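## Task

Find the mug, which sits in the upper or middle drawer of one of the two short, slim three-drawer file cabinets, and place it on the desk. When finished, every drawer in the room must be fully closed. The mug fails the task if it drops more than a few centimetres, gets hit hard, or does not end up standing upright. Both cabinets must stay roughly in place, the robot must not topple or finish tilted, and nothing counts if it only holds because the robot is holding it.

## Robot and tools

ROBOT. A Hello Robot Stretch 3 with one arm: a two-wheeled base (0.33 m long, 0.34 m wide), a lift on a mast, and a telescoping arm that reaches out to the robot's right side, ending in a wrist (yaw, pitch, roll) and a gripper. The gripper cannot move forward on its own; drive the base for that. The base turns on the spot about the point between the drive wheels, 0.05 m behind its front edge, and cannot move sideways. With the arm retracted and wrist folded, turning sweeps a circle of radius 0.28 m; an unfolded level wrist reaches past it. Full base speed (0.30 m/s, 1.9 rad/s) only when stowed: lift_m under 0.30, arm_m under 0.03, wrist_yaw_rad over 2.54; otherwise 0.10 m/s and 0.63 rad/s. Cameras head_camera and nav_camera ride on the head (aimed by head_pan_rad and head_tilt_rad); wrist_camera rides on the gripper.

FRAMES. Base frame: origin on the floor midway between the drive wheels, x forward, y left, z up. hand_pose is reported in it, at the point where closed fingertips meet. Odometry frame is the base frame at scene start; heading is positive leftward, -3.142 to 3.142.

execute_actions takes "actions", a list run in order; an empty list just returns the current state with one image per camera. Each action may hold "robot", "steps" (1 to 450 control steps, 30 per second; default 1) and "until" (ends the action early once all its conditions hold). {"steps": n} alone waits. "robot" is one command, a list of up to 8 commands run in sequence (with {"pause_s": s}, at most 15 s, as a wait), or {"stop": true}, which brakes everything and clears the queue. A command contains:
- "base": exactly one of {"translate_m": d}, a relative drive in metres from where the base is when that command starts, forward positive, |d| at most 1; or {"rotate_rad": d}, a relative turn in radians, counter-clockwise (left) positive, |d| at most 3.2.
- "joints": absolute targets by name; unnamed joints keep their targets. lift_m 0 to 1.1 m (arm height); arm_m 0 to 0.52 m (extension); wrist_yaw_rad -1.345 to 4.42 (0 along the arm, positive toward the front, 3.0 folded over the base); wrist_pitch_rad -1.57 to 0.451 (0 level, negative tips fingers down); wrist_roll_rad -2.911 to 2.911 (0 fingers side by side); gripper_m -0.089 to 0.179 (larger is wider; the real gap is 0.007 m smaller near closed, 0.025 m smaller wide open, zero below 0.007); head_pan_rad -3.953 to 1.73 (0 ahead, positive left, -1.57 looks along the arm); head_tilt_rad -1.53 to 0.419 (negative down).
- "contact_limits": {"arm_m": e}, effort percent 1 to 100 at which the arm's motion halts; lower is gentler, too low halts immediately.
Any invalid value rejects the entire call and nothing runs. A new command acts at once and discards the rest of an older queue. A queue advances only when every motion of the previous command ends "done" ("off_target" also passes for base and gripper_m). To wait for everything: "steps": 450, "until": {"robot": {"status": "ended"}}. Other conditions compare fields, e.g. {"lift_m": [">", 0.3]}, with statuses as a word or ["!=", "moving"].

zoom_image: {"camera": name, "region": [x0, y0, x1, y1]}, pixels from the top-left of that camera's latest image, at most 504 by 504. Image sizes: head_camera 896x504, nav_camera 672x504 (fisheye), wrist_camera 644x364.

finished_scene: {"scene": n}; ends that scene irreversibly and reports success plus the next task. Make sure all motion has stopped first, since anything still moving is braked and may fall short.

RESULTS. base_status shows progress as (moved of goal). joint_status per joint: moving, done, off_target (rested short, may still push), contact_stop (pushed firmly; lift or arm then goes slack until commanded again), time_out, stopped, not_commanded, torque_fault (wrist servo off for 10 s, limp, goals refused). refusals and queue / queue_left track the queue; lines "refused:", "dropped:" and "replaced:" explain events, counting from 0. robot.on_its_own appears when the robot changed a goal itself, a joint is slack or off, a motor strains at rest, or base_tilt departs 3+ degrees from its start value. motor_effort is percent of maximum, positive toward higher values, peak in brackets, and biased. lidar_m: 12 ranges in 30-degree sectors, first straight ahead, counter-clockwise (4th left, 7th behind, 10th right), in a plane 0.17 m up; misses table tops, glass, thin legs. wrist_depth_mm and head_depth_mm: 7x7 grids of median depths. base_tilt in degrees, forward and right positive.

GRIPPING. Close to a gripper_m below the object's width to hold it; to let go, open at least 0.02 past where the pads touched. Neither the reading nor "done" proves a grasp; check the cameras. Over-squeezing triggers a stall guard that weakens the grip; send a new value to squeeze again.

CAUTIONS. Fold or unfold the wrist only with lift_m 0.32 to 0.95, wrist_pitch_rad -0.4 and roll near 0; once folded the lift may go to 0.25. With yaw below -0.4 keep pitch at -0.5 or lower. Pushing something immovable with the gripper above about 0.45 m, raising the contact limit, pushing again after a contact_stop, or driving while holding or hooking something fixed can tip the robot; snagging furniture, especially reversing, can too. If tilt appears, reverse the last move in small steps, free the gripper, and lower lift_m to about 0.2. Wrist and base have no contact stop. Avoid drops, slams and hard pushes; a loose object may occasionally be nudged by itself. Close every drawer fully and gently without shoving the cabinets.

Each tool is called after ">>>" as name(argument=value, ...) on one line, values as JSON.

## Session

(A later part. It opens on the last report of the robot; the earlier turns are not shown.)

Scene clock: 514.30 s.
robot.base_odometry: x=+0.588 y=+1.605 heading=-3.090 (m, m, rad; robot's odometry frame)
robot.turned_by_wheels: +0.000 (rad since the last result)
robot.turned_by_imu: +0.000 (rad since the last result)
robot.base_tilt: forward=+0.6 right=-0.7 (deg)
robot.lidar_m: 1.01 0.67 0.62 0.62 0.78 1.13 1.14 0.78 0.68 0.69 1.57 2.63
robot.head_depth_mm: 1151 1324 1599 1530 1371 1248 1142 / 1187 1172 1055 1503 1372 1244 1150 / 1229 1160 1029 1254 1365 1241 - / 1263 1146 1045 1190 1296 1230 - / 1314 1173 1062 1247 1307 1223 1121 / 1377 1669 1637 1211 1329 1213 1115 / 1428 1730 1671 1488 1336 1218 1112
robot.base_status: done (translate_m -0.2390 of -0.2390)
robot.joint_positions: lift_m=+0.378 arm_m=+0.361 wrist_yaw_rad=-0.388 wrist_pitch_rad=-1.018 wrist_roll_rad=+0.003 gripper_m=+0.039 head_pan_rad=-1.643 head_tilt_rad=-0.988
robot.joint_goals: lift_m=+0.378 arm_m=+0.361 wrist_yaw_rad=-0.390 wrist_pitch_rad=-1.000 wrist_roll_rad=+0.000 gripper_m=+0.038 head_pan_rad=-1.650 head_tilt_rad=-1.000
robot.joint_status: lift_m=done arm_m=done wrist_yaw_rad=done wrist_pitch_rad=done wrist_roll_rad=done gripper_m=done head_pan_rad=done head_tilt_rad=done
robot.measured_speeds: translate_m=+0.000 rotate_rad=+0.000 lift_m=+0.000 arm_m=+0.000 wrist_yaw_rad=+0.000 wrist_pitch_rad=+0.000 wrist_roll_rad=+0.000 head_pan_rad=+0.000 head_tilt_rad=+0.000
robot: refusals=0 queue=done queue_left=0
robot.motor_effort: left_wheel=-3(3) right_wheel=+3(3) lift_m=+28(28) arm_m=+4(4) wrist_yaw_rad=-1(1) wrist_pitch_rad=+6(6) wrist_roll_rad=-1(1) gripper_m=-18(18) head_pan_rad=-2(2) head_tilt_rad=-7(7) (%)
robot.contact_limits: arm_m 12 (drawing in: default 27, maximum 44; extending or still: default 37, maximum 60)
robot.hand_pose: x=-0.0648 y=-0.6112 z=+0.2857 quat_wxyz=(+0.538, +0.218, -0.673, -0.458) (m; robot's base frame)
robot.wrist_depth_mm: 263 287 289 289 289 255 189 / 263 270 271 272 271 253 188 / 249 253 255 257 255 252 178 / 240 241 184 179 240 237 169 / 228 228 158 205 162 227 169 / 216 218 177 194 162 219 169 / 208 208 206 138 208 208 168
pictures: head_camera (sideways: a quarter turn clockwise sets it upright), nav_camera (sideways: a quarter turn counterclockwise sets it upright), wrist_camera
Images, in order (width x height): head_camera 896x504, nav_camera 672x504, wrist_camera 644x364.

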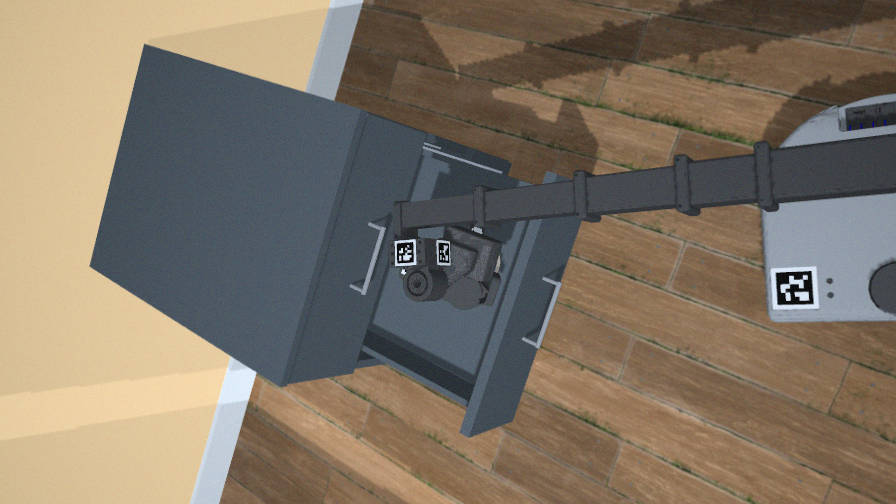

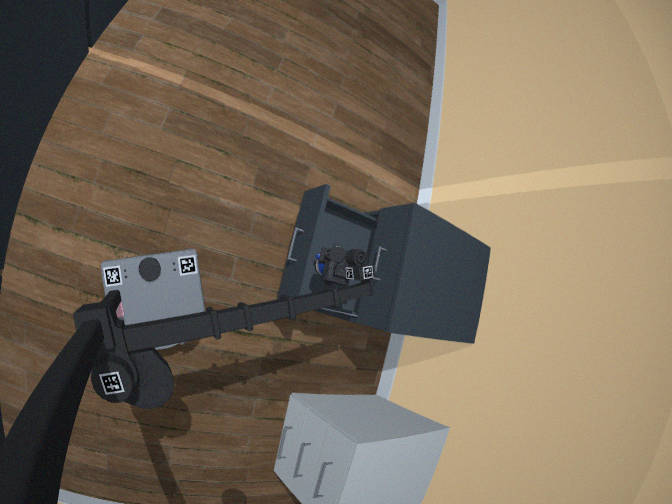

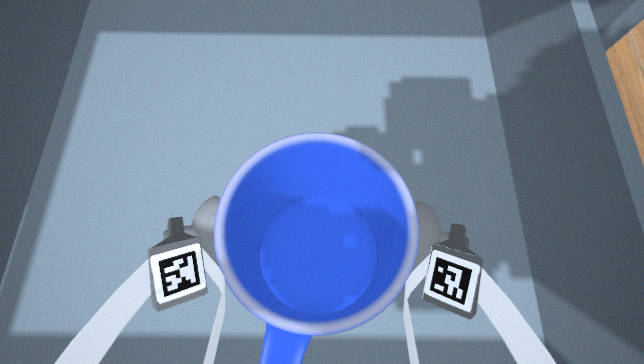

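>>> execute_actions(actions=[{"robot":{"joints":{"gripper_m":0.033,"lift_m":0.52,"arm_m":0.33}},"steps":200,"until":{"robot":{"lift_m":[">",0.506]}}},{"robot":{"joints":{"arm_m":0.21,"wrist_yaw_rad":2.3}},"steps":200,"until":{"robot":{"wrist_yaw_rad":[">",1.0]}}},{"robot":{"base":{"rotate_rad":-0.39},"joints":{"wrist_pitch_rad":-0.4,"head_pan_rad":-1.5,"head_tilt_rad":-1.1}},"steps":200,"until":{"robot":{"base_status":["!=","moving"]}}},{"robot":{"base":{"translate_m":0.36}},"steps":200,"until":{"robot":{"wrist_yaw_rad":[">",2.2],"arm_m":["<",0.215],"wrist_pitch_rad":[">",-0.5]}}},{"robot":{"joints":{"lift_m":0.18}},"steps":300,"until":{"robot":{"status":"ended"}}}])

Scene clock: 567.87 s.
robot.base_odometry: x=+0.249 y=+1.724 heading=+2.804 (m, m, rad; robot's odometry frame)
robot.turned_by_wheels: -0.390 (rad since the last result)
robot.turned_by_imu: -0.390 (rad since the last result)
robot.base_tilt: forward=+0.5 right=-0.5 (deg)
robot.lidar_m: 2.27 0.86 0.63 0.61 0.64 0.88 1.49 1.01 0.71 0.69 0.21 0.23
robot.head_depth_mm: 1168 1041 1048 1189 1317 1230 1132 / 1167 1038 1060 1191 1315 1221 - / 1153 1029 1074 1190 1316 1237 - / 1207 1039 1181 1183 1293 1234 - / 1308 1601 1552 1420 1305 1190 1116 / 1325 1613 1559 1417 1300 1188 1111 / 1326 1612 1544 1408 1295 1192 1118
robot.base_status: done (translate_m +0.3600 of +0.3600)
robot.joint_positions: lift_m=+0.180 arm_m=+0.210 wrist_yaw_rad=+2.297 wrist_pitch_rad=-0.446 wrist_roll_rad=+0.002 gripper_m=+0.034 head_pan_rad=-1.507 head_tilt_rad=-1.086
robot.joint_goals: lift_m=+0.180 arm_m=+0.210 wrist_yaw_rad=+2.300 wrist_pitch_rad=-0.400 wrist_roll_rad=+0.000 gripper_m=+0.033 head_pan_rad=-1.500 head_tilt_rad=-1.100
robot.joint_status: lift_m=done arm_m=done wrist_yaw_rad=done wrist_pitch_rad=done wrist_roll_rad=done gripper_m=done head_pan_rad=done head_tilt_rad=done
robot.measured_speeds: translate_m=+0.000 rotate_rad=+0.000 lift_m=+0.000 arm_m=+0.000 wrist_yaw_rad=+0.000 wrist_pitch_rad=+0.000 wrist_roll_rad=+0.000 head_pan_rad=+0.000 head_tilt_rad=+0.000
robot: refusals=0 queue=done queue_left=0
robot.motor_effort: left_wheel=+4(10) right_wheel=-3(9) lift_m=+19(29) arm_m=-4(3) wrist_yaw_rad=+2(5) wrist_pitch_rad=+15(16) wrist_roll_rad=+0(1) gripper_m=-19(52) head_pan_rad=+2(11) head_tilt_rad=-7(18) (%)
robot.hand_pose: x=+0.1437 y=-0.2087 z=+0.1866 quat_wxyz=(+0.425, +0.694, -0.140, +0.564) (m; robot's base frame)
robot.wrist_depth_mm: 671 787 954 - - - - / 707 767 827 823 830 820 820 / 609 617 615 617 615 624 626 / 486 489 182 177 473 499 495 / 410 410 158 205 164 415 412 / - 356 180 194 146 352 354 / - 308 300 151 308 308 311
pictures: head_camera (sideways: a quarter turn clockwise sets it upright), nav_camera (sideways: a quarter turn counterclockwise sets it upright), wrist_camera
Images, in order (width x height): head_camera 896x504, nav_camera 672x504, wrist_camera 644x364.

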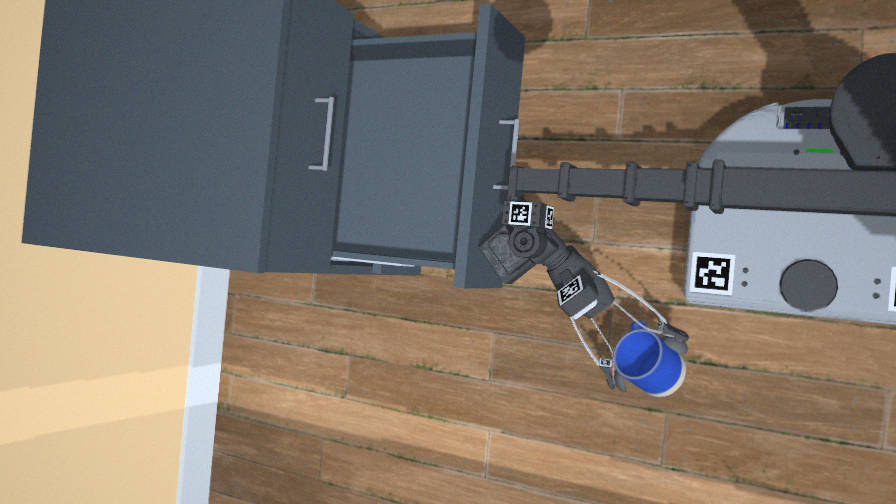

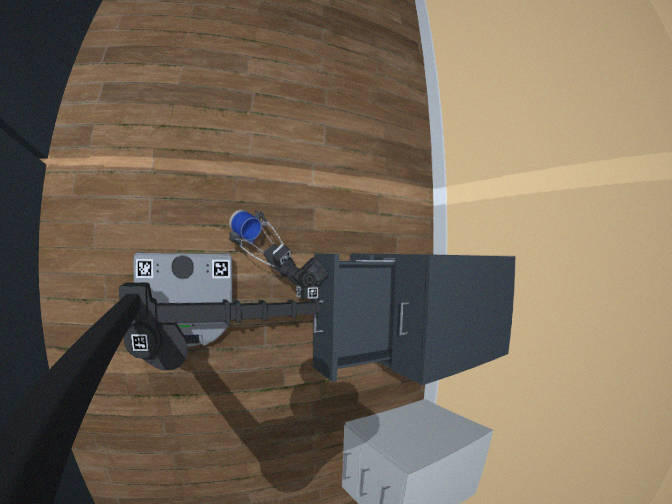

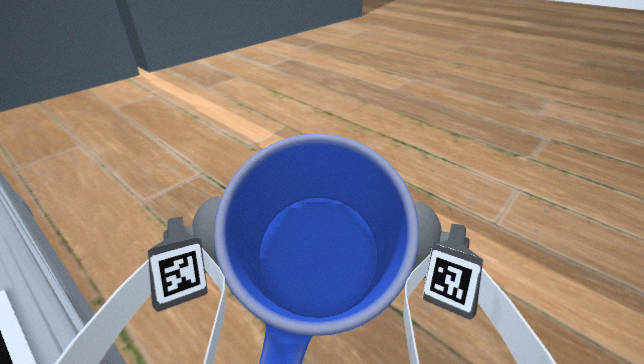

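>>> zoom_image(camera="head_camera", region=[420, 100, 640, 320])

Region (420, 100, 640, 320) of head_camera's 896x504 image, scaled by 2.291, with more detail than that image has.

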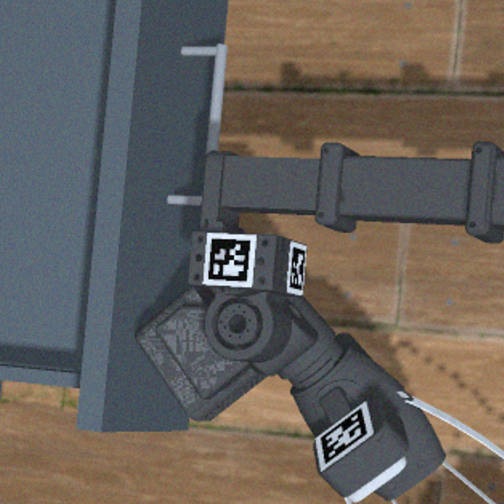

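>>> execute_actions(actions=[{"robot":{"joints":{"arm_m":0.468,"head_tilt_rad":-0.95,"head_pan_rad":-1.6},"contact_limits":{"arm_m":14}},"steps":300,"until":{"robot":{"status":"ended"}}}])

Scene clock: 592.23 s.
robot.base_odometry: x=+0.249 y=+1.724 heading=+2.803 (m, m, rad; robot's odometry frame)
robot.turned_by_wheels: +0.000 (rad since the last result)
robot.turned_by_imu: +0.000 (rad since the last result)
robot.base_tilt: forward=+0.3 right=-0.5 (deg)
robot.lidar_m: 2.27 0.87 0.63 0.61 0.64 0.88 1.49 1.01 0.71 0.46 0.43 1.76
robot.head_depth_mm: 1189 1369 1567 1544 1410 1262 1145 / 1186 1228 1060 1197 1381 1252 1154 / 1191 1225 1052 1188 1395 1252 - / 1190 1208 1046 1100 1375 1250 1156 / 1188 1331 1598 1487 1342 1236 1140 / 1180 1414 1649 1521 1353 1223 1122 / 1188 1406 1647 1518 1354 1227 1109
robot.base_status: done (translate_m +0.3600 of +0.3600)
robot.joint_positions: lift_m=+0.180 arm_m=+0.457 wrist_yaw_rad=+2.299 wrist_pitch_rad=-0.446 wrist_roll_rad=+0.002 gripper_m=+0.034 head_pan_rad=-1.593 head_tilt_rad=-0.951
robot.joint_goals: lift_m=+0.180 arm_m=+0.457 wrist_yaw_rad=+2.300 wrist_pitch_rad=-0.400 wrist_roll_rad=+0.000 gripper_m=+0.033 head_pan_rad=-1.600 head_tilt_rad=-0.950
robot.joint_status: lift_m=done arm_m=contact_stop wrist_yaw_rad=done wrist_pitch_rad=done wrist_roll_rad=done gripper_m=done head_pan_rad=done head_tilt_rad=done
robot.measured_speeds: translate_m=+0.000 rotate_rad=+0.001 lift_m=+0.000 arm_m=-0.006 wrist_yaw_rad=+0.000 wrist_pitch_rad=+0.000 wrist_roll_rad=+0.000 head_pan_rad=+0.000 head_tilt_rad=+0.000
robot: refusals=0 queue=dropped queue_left=0
robot.on_its_own: arm_m is slack since a contact_stop, until your next command for it (your +0.468 is given up)
robot.motor_effort: left_wheel=-1(3) right_wheel=+3(4) lift_m=+20(20) arm_m=+5(17) wrist_yaw_rad=+1(2) wrist_pitch_rad=+14(15) wrist_roll_rad=+0(0) gripper_m=-20(20) head_pan_rad=-3(11) head_tilt_rad=+1(19) (%)
robot.contact_limits: arm_m 14 (drawing in: default 27, maximum 44; extending or still: default 37, maximum 60)
robot.hand_pose: x=+0.1435 y=-0.4553 z=+0.1866 quat_wxyz=(+0.425, +0.694, -0.139, +0.565) (m; robot's base frame)
robot.wrist_depth_mm: 850 - - - - - - / 812 823 808 821 829 820 815 / 612 615 611 624 619 612 623 / 492 493 183 178 474 496 492 / 417 409 158 206 164 413 411 / 342 355 180 195 152 352 353 / 307 306 299 150 308 310 309
pictures: head_camera (sideways: a quarter turn clockwise sets it upright), nav_camera (sideways: a quarter turn counterclockwise sets it upright), wrist_camera
Images, in order (width x height): head_camera 896x504, nav_camera 672x504, wrist_camera 644x364.

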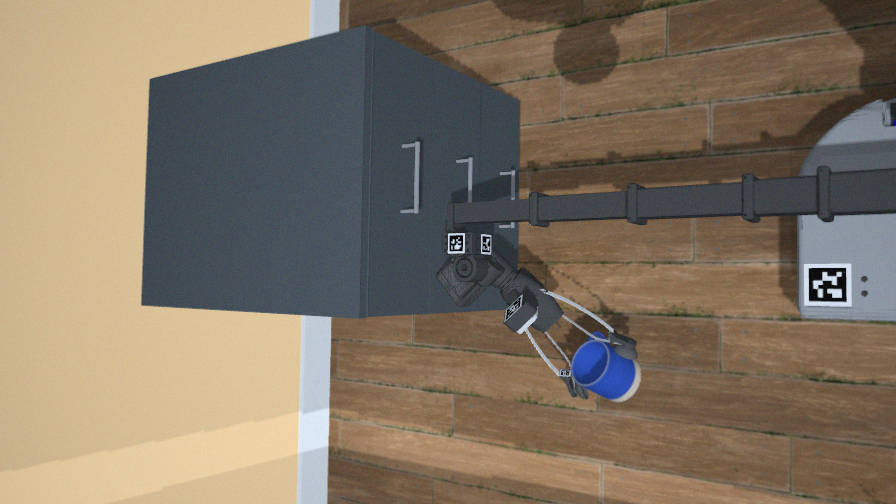

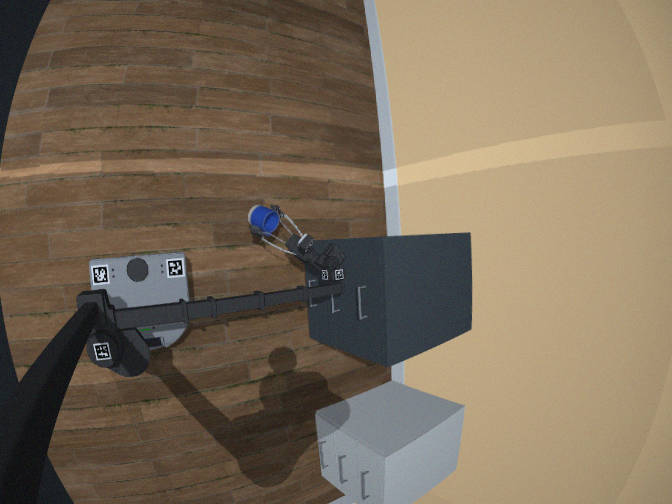

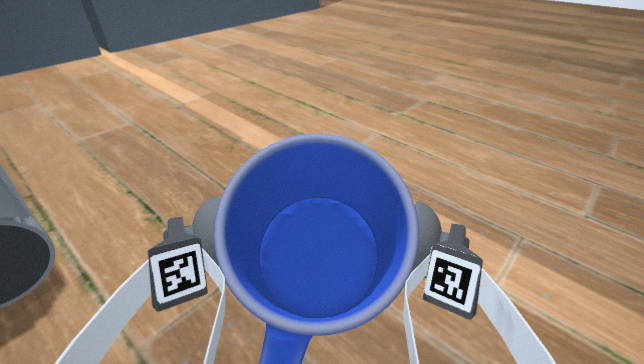

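>>> zoom_image(camera="head_camera", region=[350, 20, 540, 210])

Region (350, 20, 540, 210) of head_camera's 896x504 image, scaled by 2.653, with more detail than that image has.

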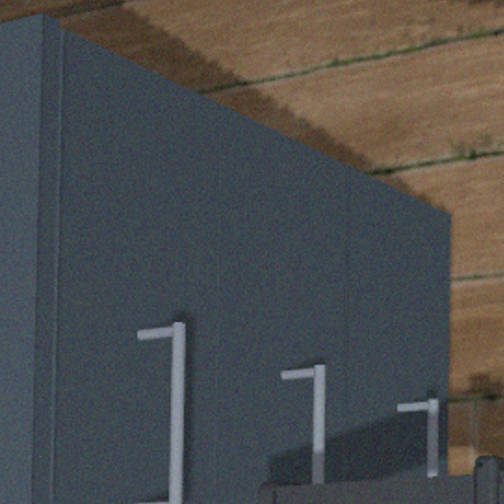

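>>> execute_actions(actions=[{"robot":{"joints":{"arm_m":0.015,"lift_m":0.292,"wrist_yaw_rad":2.62,"wrist_pitch_rad":-0.36,"head_pan_rad":-0.3,"head_tilt_rad":-1.2}},"steps":200,"until":{"robot":{"arm_m":["<",0.43]}}},{"robot":{"base":{"rotate_rad":0.17}},"steps":200,"until":{"robot":{"base_status":["!=","moving"]}}},{"robot":{"base":{"translate_m":1.0}},"steps":300,"until":{"robot":{"arm_m":["<",0.027]}}},{"robot":{"base":{"translate_m":1.0}},"steps":300,"until":{"robot":{"x":["<",-0.75]}}},{"robot":{"base":{"translate_m":0.70}},"steps":300,"until":{"robot":{"status":"ended"}}}])

Scene clock: 704.17 s.
robot.base_odometry: x=-1.447 y=+2.012 heading=+2.973 (m, m, rad; robot's odometry frame)
robot.turned_by_wheels: +0.170 (rad since the last result)
robot.turned_by_imu: +0.172 (rad since the last result)
robot.base_tilt: forward=+0.4 right=-0.6 (deg)
robot.lidar_m: 0.58 0.64 1.02 2.83 0.49 0.55 2.63 1.88 1.55 1.36 0.71 0.58
robot.head_depth_mm: 663 845 1156 1380 1293 1212 1142 / 654 829 1127 1374 1286 1212 1129 / 647 817 1095 1355 1283 1230 - / 640 804 1080 1349 1273 1224 - / 629 785 1046 1332 1267 931 - / 622 775 1029 1322 1270 1199 - / 613 766 1007 1308 1266 1194 1124
robot.base_status: done (translate_m +0.7000 of +0.7000)
robot.joint_positions: lift_m=+0.292 arm_m=+0.015 wrist_yaw_rad=+2.618 wrist_pitch_rad=-0.406 wrist_roll_rad=+0.002 gripper_m=+0.034 head_pan_rad=-0.307 head_tilt_rad=-1.186
robot.joint_goals: lift_m=+0.292 arm_m=+0.015 wrist_yaw_rad=+2.620 wrist_pitch_rad=-0.360 wrist_roll_rad=+0.000 gripper_m=+0.033 head_pan_rad=-0.300 head_tilt_rad=-1.200
robot.joint_status: lift_m=done arm_m=done wrist_yaw_rad=done wrist_pitch_rad=done wrist_roll_rad=done gripper_m=done head_pan_rad=done head_tilt_rad=done
robot.measured_speeds: translate_m=+0.000 rotate_rad=+0.000 lift_m=+0.000 arm_m=+0.000 wrist_yaw_rad=+0.000 wrist_pitch_rad=+0.000 wrist_roll_rad=+0.000 head_pan_rad=+0.000 head_tilt_rad=+0.000
robot: refusals=0 queue=done queue_left=0
robot.motor_effort: left_wheel=-3(9) right_wheel=+3(10) lift_m=+28(30) arm_m=-5(5) wrist_yaw_rad=+1(5) wrist_pitch_rad=+15(16) wrist_roll_rad=+0(0) gripper_m=-19(19) head_pan_rad=+1(30) head_tilt_rad=-8(29) (%)
robot.hand_pose: x=+0.0916 y=+0.0353 z=+0.3070 quat_wxyz=(+0.317, +0.706, -0.041, +0.631) (m; robot's base frame)
robot.wrist_depth_mm: - - - - 842 595 468 / - - - - 878 618 475 / 896 893 915 915 836 629 489 / 707 712 183 177 689 650 504 / 579 578 159 205 164 588 509 / 507 506 155 195 152 501 484 / - - 421 150 435 436 437
pictures: head_camera (sideways: a quarter turn clockwise sets it upright), nav_camera (sideways: a quarter turn counterclockwise sets it upright), wrist_camera
Images, in order (width x height): head_camera 896x504, nav_camera 672x504, wrist_camera 644x364.

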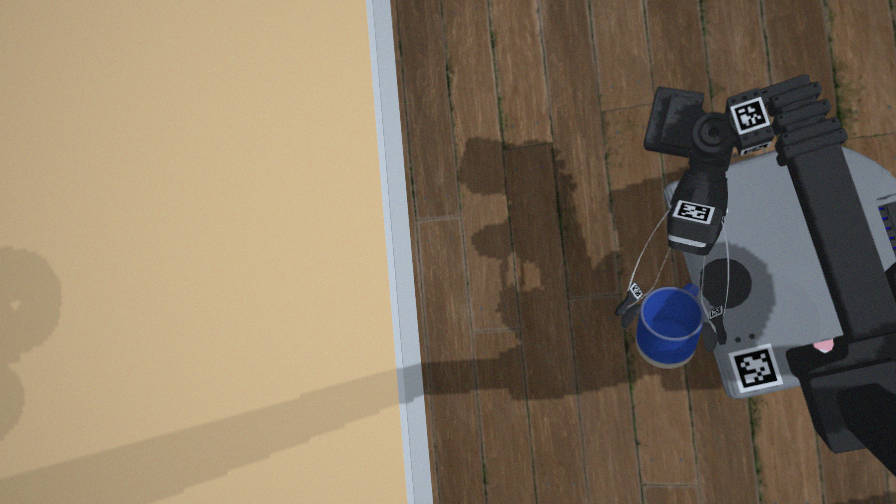

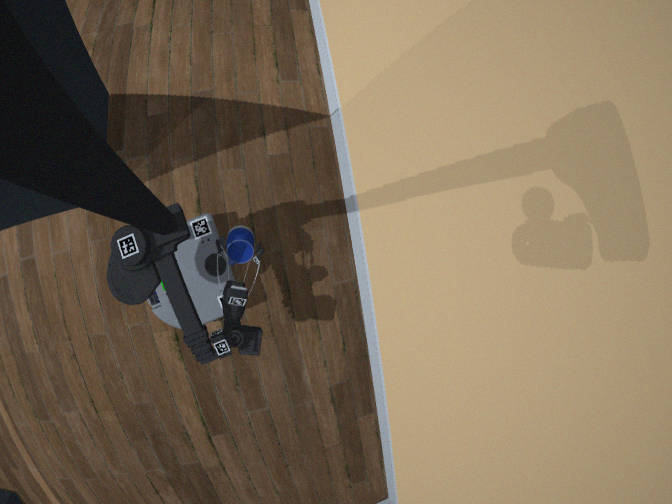

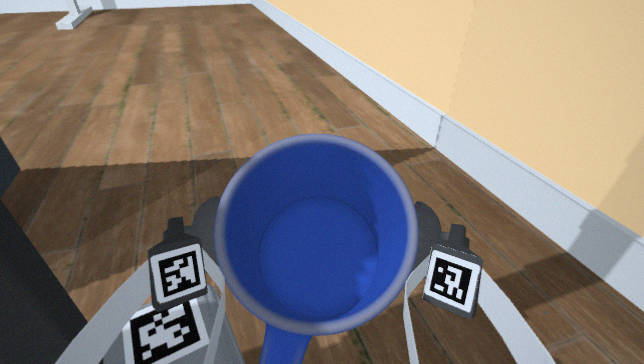

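>>> execute_actions(actions=[{"robot":{"base":{"rotate_rad":-1.75},"joints":{"head_pan_rad":-1.9,"head_tilt_rad":-0.55}},"steps":200,"until":{"robot":{"base_status":["!=","moving"]}}},{"robot":{"base":{"translate_m":-1.0}},"steps":300,"until":{"robot":{"translate_m":["<=",-0.7]}}},{"robot":{"base":{"translate_m":-1.0}},"steps":300,"until":{"robot":{"translate_m":["<=",-0.7]}}},{"robot":{"base":{"translate_m":-1.0}},"steps":300,"until":{"robot":{"translate_m":["<=",-0.5]}}},{"robot":{"base":{"translate_m":-0.66},"joints":{"lift_m":0.91}},"steps":300,"until":{"robot":{"lift_m":[">",0.43]}}},{"robot":{"joints":{"wrist_pitch_rad":-1.0,"wrist_yaw_rad":0.0}},"steps":300,"until":{"robot":{"lift_m":[">",0.78]}}},{"robot":{"joints":{"arm_m":0.10},"contact_limits":{"arm_m":12}},"steps":300,"until":{"robot":{"status":"ended"}}}])

Scene clock: 768.33 s.
robot.base_odometry: x=-2.323 y=-0.408 heading=+1.224 (m, m, rad; robot's odometry frame)
robot.turned_by_wheels: -1.750 (rad since the last result)
robot.turned_by_imu: -1.745 (rad since the last result)
robot.base_tilt: forward=+0.6 right=-0.5 (deg)
robot.lidar_m: 1.84 0.84 0.62 0.59 0.62 0.67 0.65 0.67 0.65 1.87 2.57 1.91
robot.head_depth_mm: 960 1000 892 1036 1152 - - / 1128 1167 879 719 1341 - - / 1367 1343 871 680 - - 1257 / 1731 1392 860 650 - - 1220 / 2379 1365 853 643 - - 1212 / 2752 1344 839 634 - - 1185 / 2717 1323 830 608 1796 1480 1229
robot.base_status: done (translate_m -0.6600 of -0.6600)
robot.joint_positions: lift_m=+0.910 arm_m=+0.100 wrist_yaw_rad=+0.002 wrist_pitch_rad=-1.019 wrist_roll_rad=+0.001 gripper_m=+0.034 head_pan_rad=-1.893 head_tilt_rad=-0.556
robot.joint_goals: lift_m=+0.910 arm_m=+0.100 wrist_yaw_rad=+0.000 wrist_pitch_rad=-1.000 wrist_roll_rad=+0.000 gripper_m=+0.033 head_pan_rad=-1.900 head_tilt_rad=-0.550
robot.joint_status: lift_m=done arm_m=done wrist_yaw_rad=done wrist_pitch_rad=done wrist_roll_rad=done gripper_m=done head_pan_rad=done head_tilt_rad=done
robot.measured_speeds: translate_m=+0.000 rotate_rad=+0.000 lift_m=+0.000 arm_m=+0.000 wrist_yaw_rad=+0.000 wrist_pitch_rad=+0.000 wrist_roll_rad=+0.000 head_pan_rad=+0.000 head_tilt_rad=+0.000
robot: refusals=0 queue=done queue_left=0
robot.motor_effort: left_wheel=+3(14) right_wheel=-3(12) lift_m=+27(29) arm_m=+4(5) wrist_yaw_rad=-1(5) wrist_pitch_rad=+6(14) wrist_roll_rad=+0(0) gripper_m=-19(20) head_pan_rad=-2(31) head_tilt_rad=+3(38) (%)
robot.contact_limits: arm_m 12 (drawing in: default 27, maximum 44; extending or still: default 37, maximum 60)
robot.hand_pose: x=-0.0214 y=-0.3584 z=+0.8176 quat_wxyz=(+0.617, +0.345, -0.617, -0.345) (m; robot's base frame)
robot.wrist_depth_mm: - - - - - 388 750 / - - - - - 911 750 / - - - - 691 - 740 / - - 184 179 823 - 742 / 965 996 158 205 162 952 744 / 917 911 178 196 161 919 739 / 861 862 865 137 865 879 740
pictures: head_camera (sideways: a quarter turn clockwise sets it upright), nav_camera (sideways: a quarter turn counterclockwise sets it upright), wrist_camera
Images, in order (width x height): head_camera 896x504, nav_camera 672x504, wrist_camera 644x364.

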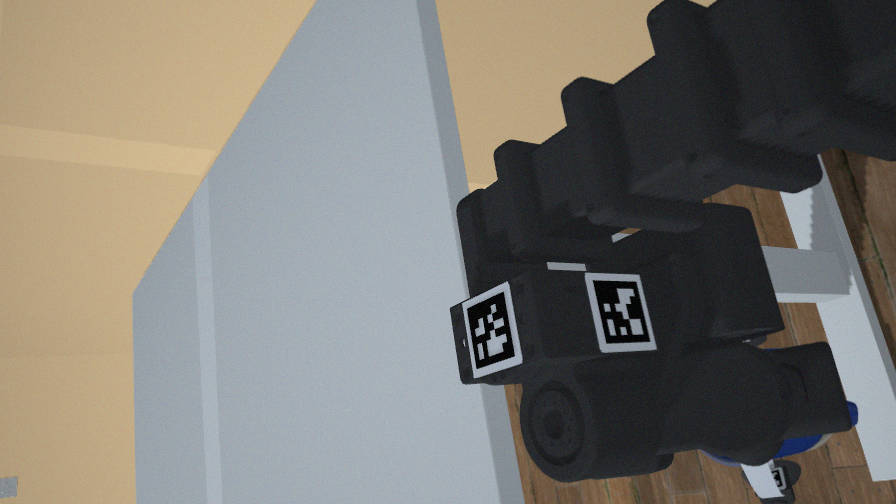

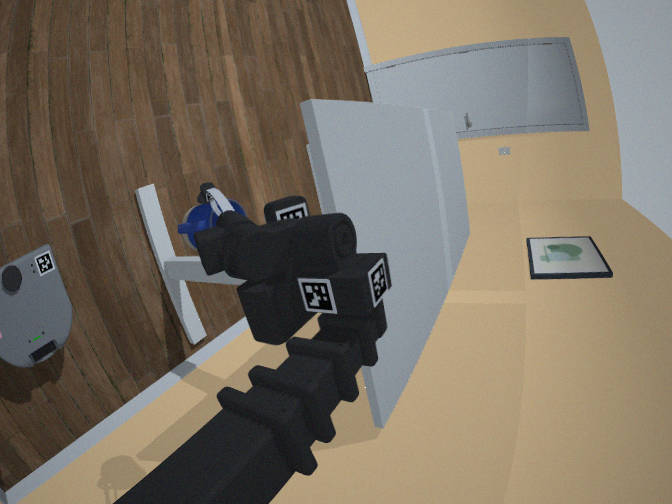

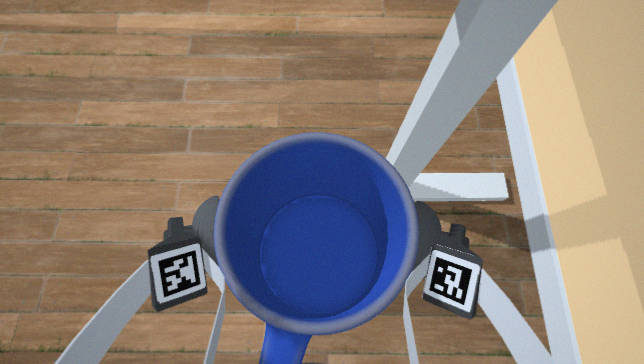

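>>> execute_actions(actions=[{"robot":{"base":{"translate_m":-0.08},"joints":{"lift_m":1.1,"head_pan_rad":-1.3,"head_tilt_rad":-0.5}},"steps":200,"until":{"robot":{"lift_m":[">",1.055]}}},{"robot":{"joints":{"wrist_pitch_rad":-0.58}},"steps":200,"until":{"robot":{"lift_m":[">",1.09],"wrist_pitch_rad":[">",-0.66]}}},{"robot":{"joints":{"arm_m":0.36},"contact_limits":{"arm_m":10}},"steps":300,"until":{"robot":{"status":"ended"}}}])

Scene clock: 878.77 s.
robot.base_odometry: x=-2.350 y=-0.483 heading=+1.224 (m, m, rad; robot's odometry frame)
robot.turned_by_wheels: +0.000 (rad since the last result)
robot.turned_by_imu: +0.000 (rad since the last result)
robot.base_tilt: forward=+0.4 right=-0.7 (deg)
robot.lidar_m: 1.92 0.84 0.62 0.59 0.62 0.59 0.56 0.59 0.64 0.63 2.68 1.99
robot.head_depth_mm: 2643 - 643 696 590 819 926 / 2711 1849 884 692 1796 1593 1291 / 2791 2981 992 683 1838 1587 1326 / 2859 3123 1121 675 1876 1583 1313 / 2927 3269 3377 674 1869 1572 1304 / 2978 3338 3477 2511 1920 1554 1299 / 3070 3323 3527 2512 1911 1549 1297
robot.base_status: done (translate_m -0.0800 of -0.0800)
robot.joint_positions: lift_m=+1.100 arm_m=+0.360 wrist_yaw_rad=+0.002 wrist_pitch_rad=-0.620 wrist_roll_rad=+0.001 gripper_m=+0.034 head_pan_rad=-1.307 head_tilt_rad=-0.507
robot.joint_goals: lift_m=+1.100 arm_m=+0.360 wrist_yaw_rad=+0.000 wrist_pitch_rad=-0.580 wrist_roll_rad=+0.000 gripper_m=+0.033 head_pan_rad=-1.300 head_tilt_rad=-0.500
robot.joint_status: lift_m=done arm_m=done wrist_yaw_rad=done wrist_pitch_rad=done wrist_roll_rad=done gripper_m=done head_pan_rad=done head_tilt_rad=done
robot.measured_speeds: translate_m=+0.000 rotate_rad=+0.000 lift_m=+0.000 arm_m=+0.000 wrist_yaw_rad=+0.000 wrist_pitch_rad=+0.000 wrist_roll_rad=+0.000 head_pan_rad=+0.000 head_tilt_rad=+0.000
robot: refusals=0 queue=done queue_left=0
robot.motor_effort: left_wheel=+4(5) right_wheel=-3(8) lift_m=+28(30) arm_m=+5(3) wrist_yaw_rad=-1(1) wrist_pitch_rad=+12(13) wrist_roll_rad=+0(0) gripper_m=-20(19) head_pan_rad=+2(23) head_tilt_rad=+4(11) (%)
robot.contact_limits: arm_m 10 (drawing in: default 27, maximum 44; extending or still: default 37, maximum 60)
robot.hand_pose: x=-0.0213 y=-0.6992 z=+1.0699 quat_wxyz=(+0.673, +0.216, -0.673, -0.216) (m; robot's base frame)
robot.wrist_depth_mm: - - 587 584 596 598 601 / - - 474 476 476 478 483 / - 398 396 401 398 398 402 / - 340 183 178 336 346 344 / 313 297 158 206 165 300 305 / 267 269 179 194 151 270 267 / 243 240 235 145 242 242 242
pictures: head_camera (sideways: a quarter turn clockwise sets it upright), nav_camera (sideways: a quarter turn counterclockwise sets it upright), wrist_camera
Images, in order (width x height): head_camera 896x504, nav_camera 672x504, wrist_camera 644x364.

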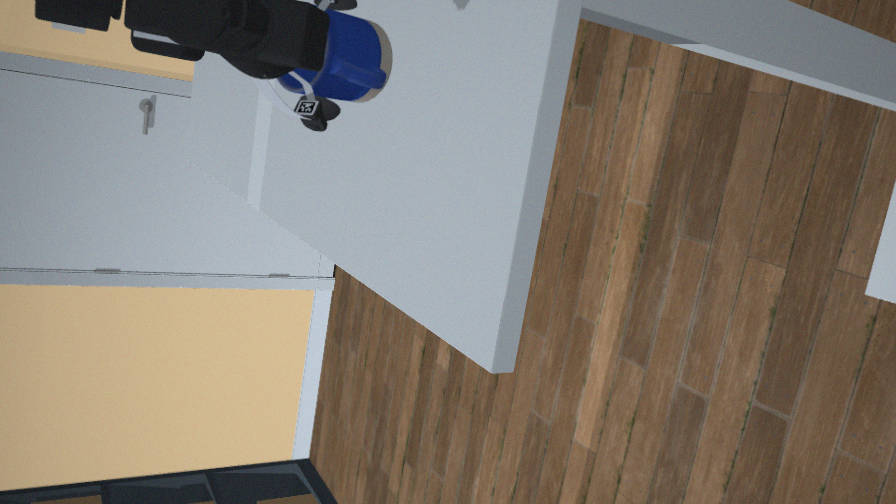

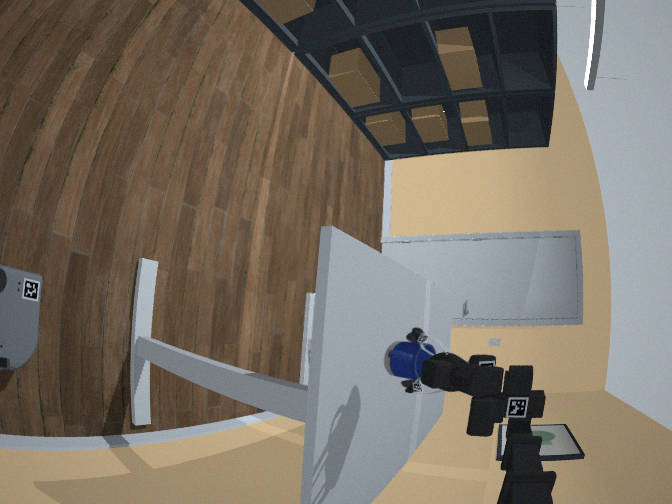

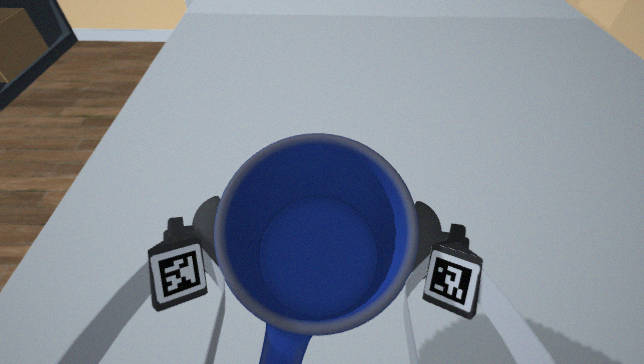

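>>> execute_actions(actions=[{"robot":{"joints":{"wrist_pitch_rad":-0.9,"head_pan_rad":-1.5}},"steps":200,"until":{"robot":{"status":"ended"}}}])

Scene clock: 915.30 s.
robot.base_odometry: x=-2.350 y=-0.483 heading=+1.224 (m, m, rad; robot's odometry frame)
robot.turned_by_wheels: +0.000 (rad since the last result)
robot.turned_by_imu: +0.000 (rad since the last result)
robot.base_tilt: forward=+0.4 right=-0.6 (deg)
robot.lidar_m: 1.92 0.84 0.61 0.59 0.62 0.59 0.57 0.59 0.64 0.63 2.69 1.98
robot.head_depth_mm: 2373 1665 1019 695 774 1590 1341 / - 1499 1009 687 749 858 1273 / 2757 - 660 631 1851 1550 1085 / 2759 1754 977 650 1822 1570 1322 / 2833 2984 961 670 1861 1579 1306 / 2801 3045 3255 665 1854 1562 1305 / 2839 3096 3337 2385 1858 1551 1306
robot.base_status: done (translate_m -0.0800 of -0.0800)
robot.joint_positions: lift_m=+1.100 arm_m=+0.360 wrist_yaw_rad=+0.002 wrist_pitch_rad=-0.922 wrist_roll_rad=+0.001 gripper_m=+0.034 head_pan_rad=-1.493 head_tilt_rad=-0.507
robot.joint_goals: lift_m=+1.100 arm_m=+0.360 wrist_yaw_rad=+0.000 wrist_pitch_rad=-0.900 wrist_roll_rad=+0.000 gripper_m=+0.033 head_pan_rad=-1.500 head_tilt_rad=-0.500
robot.joint_status: lift_m=done arm_m=done wrist_yaw_rad=done wrist_pitch_rad=done wrist_roll_rad=done gripper_m=done head_pan_rad=done head_tilt_rad=done
robot.measured_speeds: translate_m=+0.000 rotate_rad=+0.000 lift_m=+0.000 arm_m=+0.000 wrist_yaw_rad=+0.000 wrist_pitch_rad=+0.000 wrist_roll_rad=+0.000 head_pan_rad=+0.000 head_tilt_rad=+0.000
robot: refusals=0 queue=done queue_left=0
robot.motor_effort: left_wheel=+4(4) right_wheel=-2(3) lift_m=+28(28) arm_m=+4(5) wrist_yaw_rad=-1(1) wrist_pitch_rad=+8(13) wrist_roll_rad=+0(0) gripper_m=-19(20) head_pan_rad=-3(15) head_tilt_rad=+5(5) (%)
robot.contact_limits: arm_m 10 (drawing in: default 27, maximum 44; extending or still: default 37, maximum 60)
robot.hand_pose: x=-0.0214 y=-0.6403 z=+1.0196 quat_wxyz=(+0.633, +0.315, -0.633, -0.315) (m; robot's base frame)
robot.wrist_depth_mm: - 316 316 318 318 319 318 / 293 287 289 290 291 290 292 / 265 268 266 268 266 268 268 / 248 249 184 178 245 249 249 / 230 231 157 206 162 232 231 / 216 219 178 194 161 218 218 / 205 204 202 138 205 206 207
pictures: head_camera (sideways: a quarter turn clockwise sets it upright), nav_camera (sideways: a quarter turn counterclockwise sets it upright), wrist_camera
Images, in order (width x height): head_camera 896x504, nav_camera 672x504, wrist_camera 644x364.

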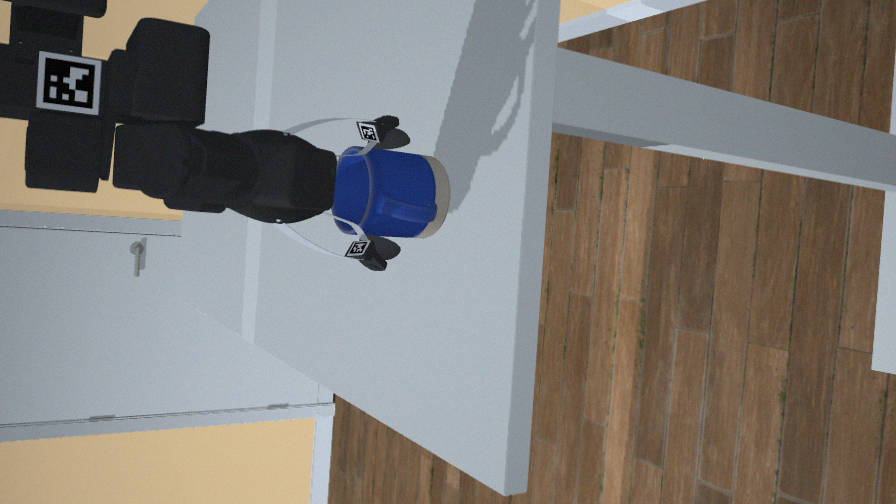

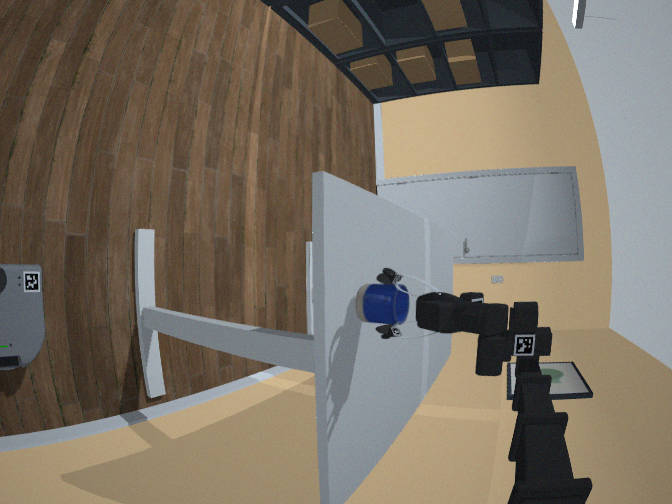

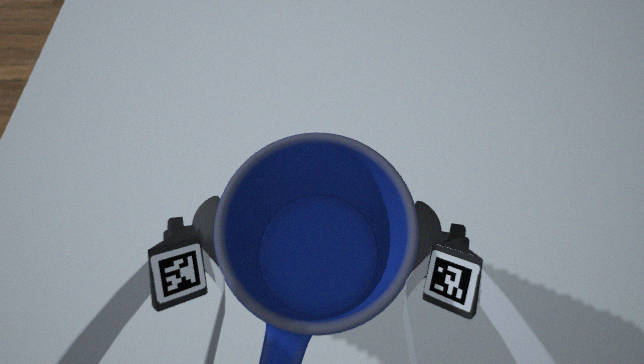

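>>> execute_actions(actions=[{"robot":{"joints":{"wrist_pitch_rad":-0.98,"arm_m":0.40},"contact_limits":{"arm_m":10}},"steps":200,"until":{"robot":{"status":"ended"}}}])

Scene clock: 930.97 s.
robot.base_odometry: x=-2.350 y=-0.483 heading=+1.224 (m, m, rad; robot's odometry frame)
robot.turned_by_wheels: +0.000 (rad since the last result)
robot.turned_by_imu: +0.000 (rad since the last result)
robot.base_tilt: forward=+0.6 right=-0.5 (deg)
robot.lidar_m: 1.92 0.84 0.62 0.59 0.62 0.59 0.57 0.59 0.64 0.63 2.69 1.99
robot.head_depth_mm: 2549 1683 1017 695 773 1592 1342 / - 1498 1006 688 752 858 1277 / 2767 - 686 648 1827 1541 1087 / 2780 1756 981 663 1808 1577 1312 / 2761 2997 962 675 1875 1559 1317 / 2787 3071 3217 667 1859 1548 1308 / 2826 3061 3311 2358 1871 1547 1300
robot.base_status: done (translate_m -0.0800 of -0.0800)
robot.joint_positions: lift_m=+1.100 arm_m=+0.400 wrist_yaw_rad=+0.002 wrist_pitch_rad=-0.999 wrist_roll_rad=+0.001 gripper_m=+0.034 head_pan_rad=-1.493 head_tilt_rad=-0.507
robot.joint_goals: lift_m=+1.100 arm_m=+0.400 wrist_yaw_rad=+0.000 wrist_pitch_rad=-0.980 wrist_roll_rad=+0.000 gripper_m=+0.033 head_pan_rad=-1.500 head_tilt_rad=-0.500
robot.joint_status: lift_m=done arm_m=done wrist_yaw_rad=done wrist_pitch_rad=done wrist_roll_rad=done gripper_m=done head_pan_rad=done head_tilt_rad=done
robot.measured_speeds: translate_m=+0.000 rotate_rad=+0.000 lift_m=+0.000 arm_m=+0.000 wrist_yaw_rad=+0.000 wrist_pitch_rad=+0.000 wrist_roll_rad=+0.000 head_pan_rad=+0.000 head_tilt_rad=+0.000
robot: refusals=0 queue=done queue_left=0
robot.motor_effort: left_wheel=+3(4) right_wheel=-3(2) lift_m=+27(28) arm_m=+4(6) wrist_yaw_rad=-1(1) wrist_pitch_rad=+6(8) wrist_roll_rad=+0(0) gripper_m=-19(20) head_pan_rad=-2(2) head_tilt_rad=+4(5) (%)
robot.contact_limits: arm_m 10 (drawing in: default 27, maximum 44; extending or still: default 37, maximum 60)
robot.hand_pose: x=-0.0214 y=-0.6630 z=+1.0099 quat_wxyz=(+0.621, +0.339, -0.620, -0.339) (m; robot's base frame)
robot.wrist_depth_mm: 283 281 282 282 283 283 284 / 263 264 265 265 264 264 265 / 247 246 247 248 249 249 249 / 231 233 184 178 231 235 235 / 219 220 158 205 162 222 222 / 208 209 178 194 161 210 211 / 198 197 197 137 199 199 200
pictures: head_camera (sideways: a quarter turn clockwise sets it upright), nav_camera (sideways: a quarter turn counterclockwise sets it upright), wrist_camera
Images, in order (width x height): head_camera 896x504, nav_camera 672x504, wrist_camera 644x364.

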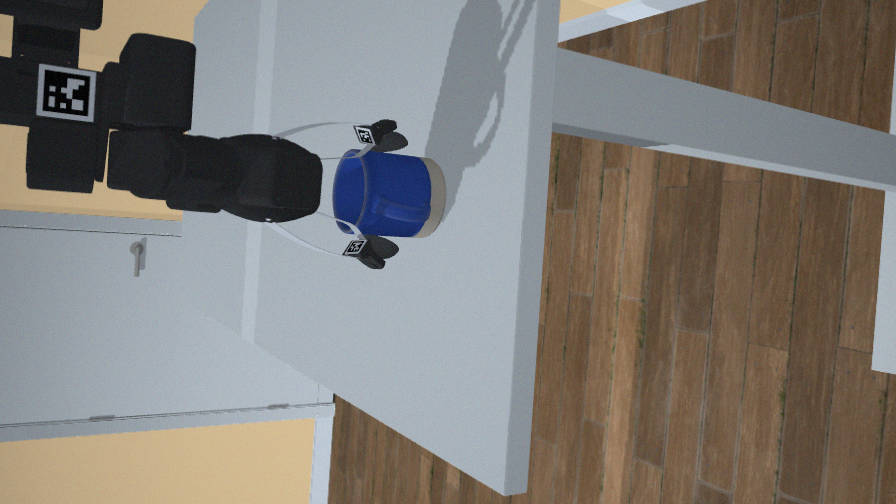

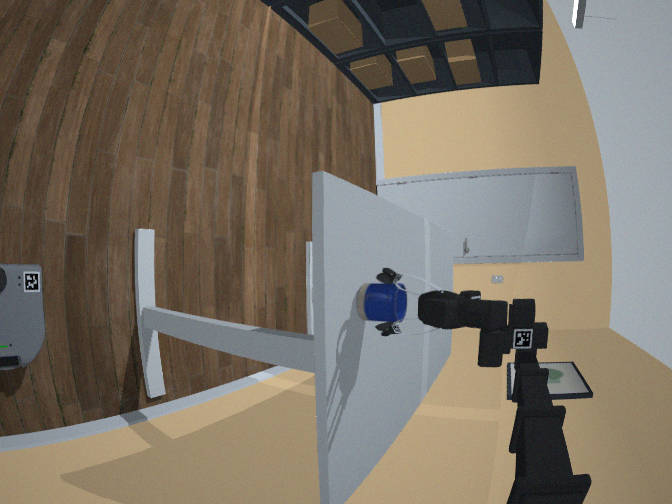

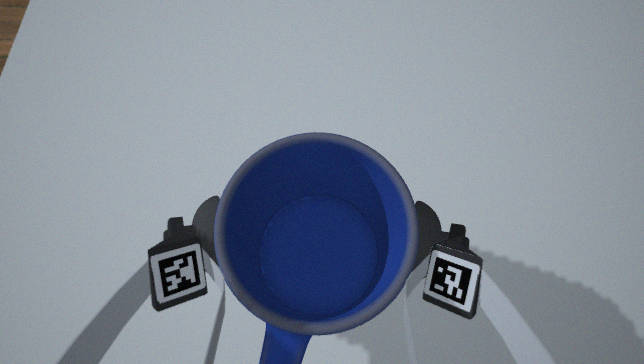

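>>> execute_actions(actions=[{"robot":{"joints":{"lift_m":1.091}},"steps":100,"until":{"robot":{"status":"ended"}}},{"steps":5}])

Scene clock: 937.20 s.
robot.base_odometry: x=-2.350 y=-0.483 heading=+1.224 (m, m, rad; robot's odometry frame)
robot.turned_by_wheels: +0.000 (rad since the last result)
robot.turned_by_imu: +0.000 (rad since the last result)
robot.base_tilt: forward=+0.5 right=-0.7 (deg)
robot.lidar_m: 1.92 0.84 0.61 0.59 0.62 0.59 0.56 0.59 0.65 0.63 2.69 1.98
robot.head_depth_mm: 2589 1700 1018 696 773 1600 1326 / - 1487 1003 687 751 858 1269 / 2738 - 696 650 1842 1537 1081 / 2780 1779 982 665 1830 1582 1319 / 2785 2959 963 671 1844 1560 1311 / 2797 3019 3241 664 1848 1550 1304 / 2813 3076 3301 2353 1829 1542 1297
robot.base_status: done (translate_m -0.0800 of -0.0800)
robot.joint_positions: lift_m=+1.091 arm_m=+0.400 wrist_yaw_rad=+0.001 wrist_pitch_rad=-0.995 wrist_roll_rad=+0.001 gripper_m=+0.034 head_pan_rad=-1.493 head_tilt_rad=-0.507
robot.joint_goals: lift_m=+1.091 arm_m=+0.400 wrist_yaw_rad=+0.000 wrist_pitch_rad=-0.980 wrist_roll_rad=+0.000 gripper_m=+0.033 head_pan_rad=-1.500 head_tilt_rad=-0.500
robot.joint_status: lift_m=done arm_m=done wrist_yaw_rad=done wrist_pitch_rad=done wrist_roll_rad=done gripper_m=done head_pan_rad=done head_tilt_rad=done
robot.measured_speeds: translate_m=+0.000 rotate_rad=+0.000 lift_m=+0.000 arm_m=+0.000 wrist_yaw_rad=+0.000 wrist_pitch_rad=+0.000 wrist_roll_rad=+0.000 head_pan_rad=+0.000 head_tilt_rad=+0.000
robot: refusals=0 queue=done queue_left=0
robot.motor_effort: left_wheel=+3(3) right_wheel=-2(3) lift_m=+17(28) arm_m=+4(4) wrist_yaw_rad=-1(1) wrist_pitch_rad=+5(6) wrist_roll_rad=+0(0) gripper_m=-19(19) head_pan_rad=-2(3) head_tilt_rad=+4(4) (%)
robot.contact_limits: arm_m 10 (drawing in: default 27, maximum 44; extending or still: default 37, maximum 60)
robot.hand_pose: x=-0.0214 y=-0.6639 z=+1.0020 quat_wxyz=(+0.621, +0.338, -0.621, -0.338) (m; robot's base frame)
robot.wrist_depth_mm: 277 273 273 275 275 276 276 / 254 254 257 257 258 257 258 / 239 239 240 239 240 240 242 / 225 225 184 178 224 227 228 / 213 212 158 205 162 213 215 / 201 203 179 194 146 203 203 / 192 191 190 148 193 193 193
pictures: head_camera (sideways: a quarter turn clockwise sets it upright), nav_camera (sideways: a quarter turn counterclockwise sets it upright), wrist_camera
Images, in order (width x height): head_camera 896x504, nav_camera 672x504, wrist_camera 644x364.

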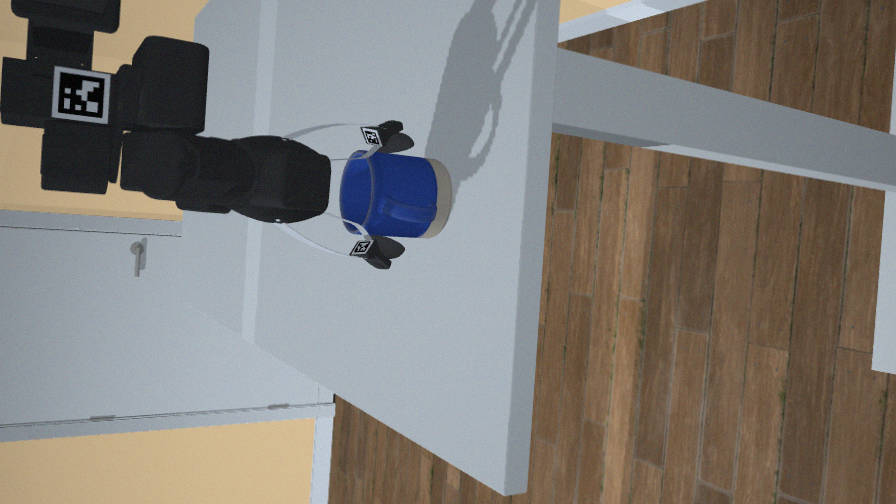

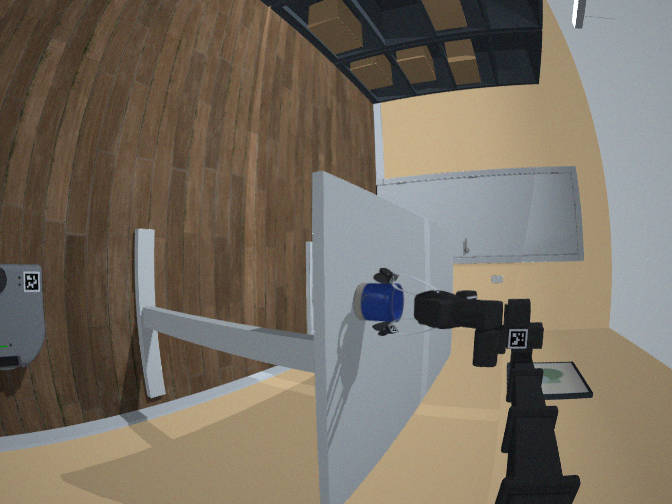

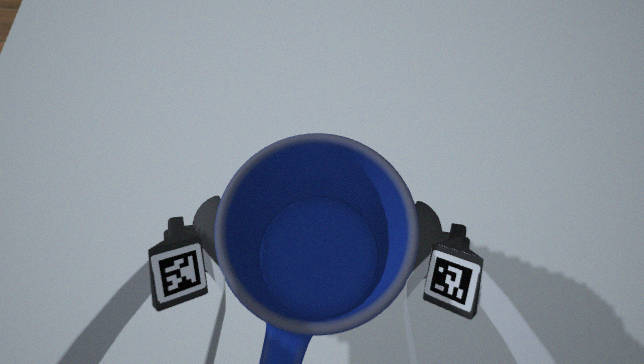

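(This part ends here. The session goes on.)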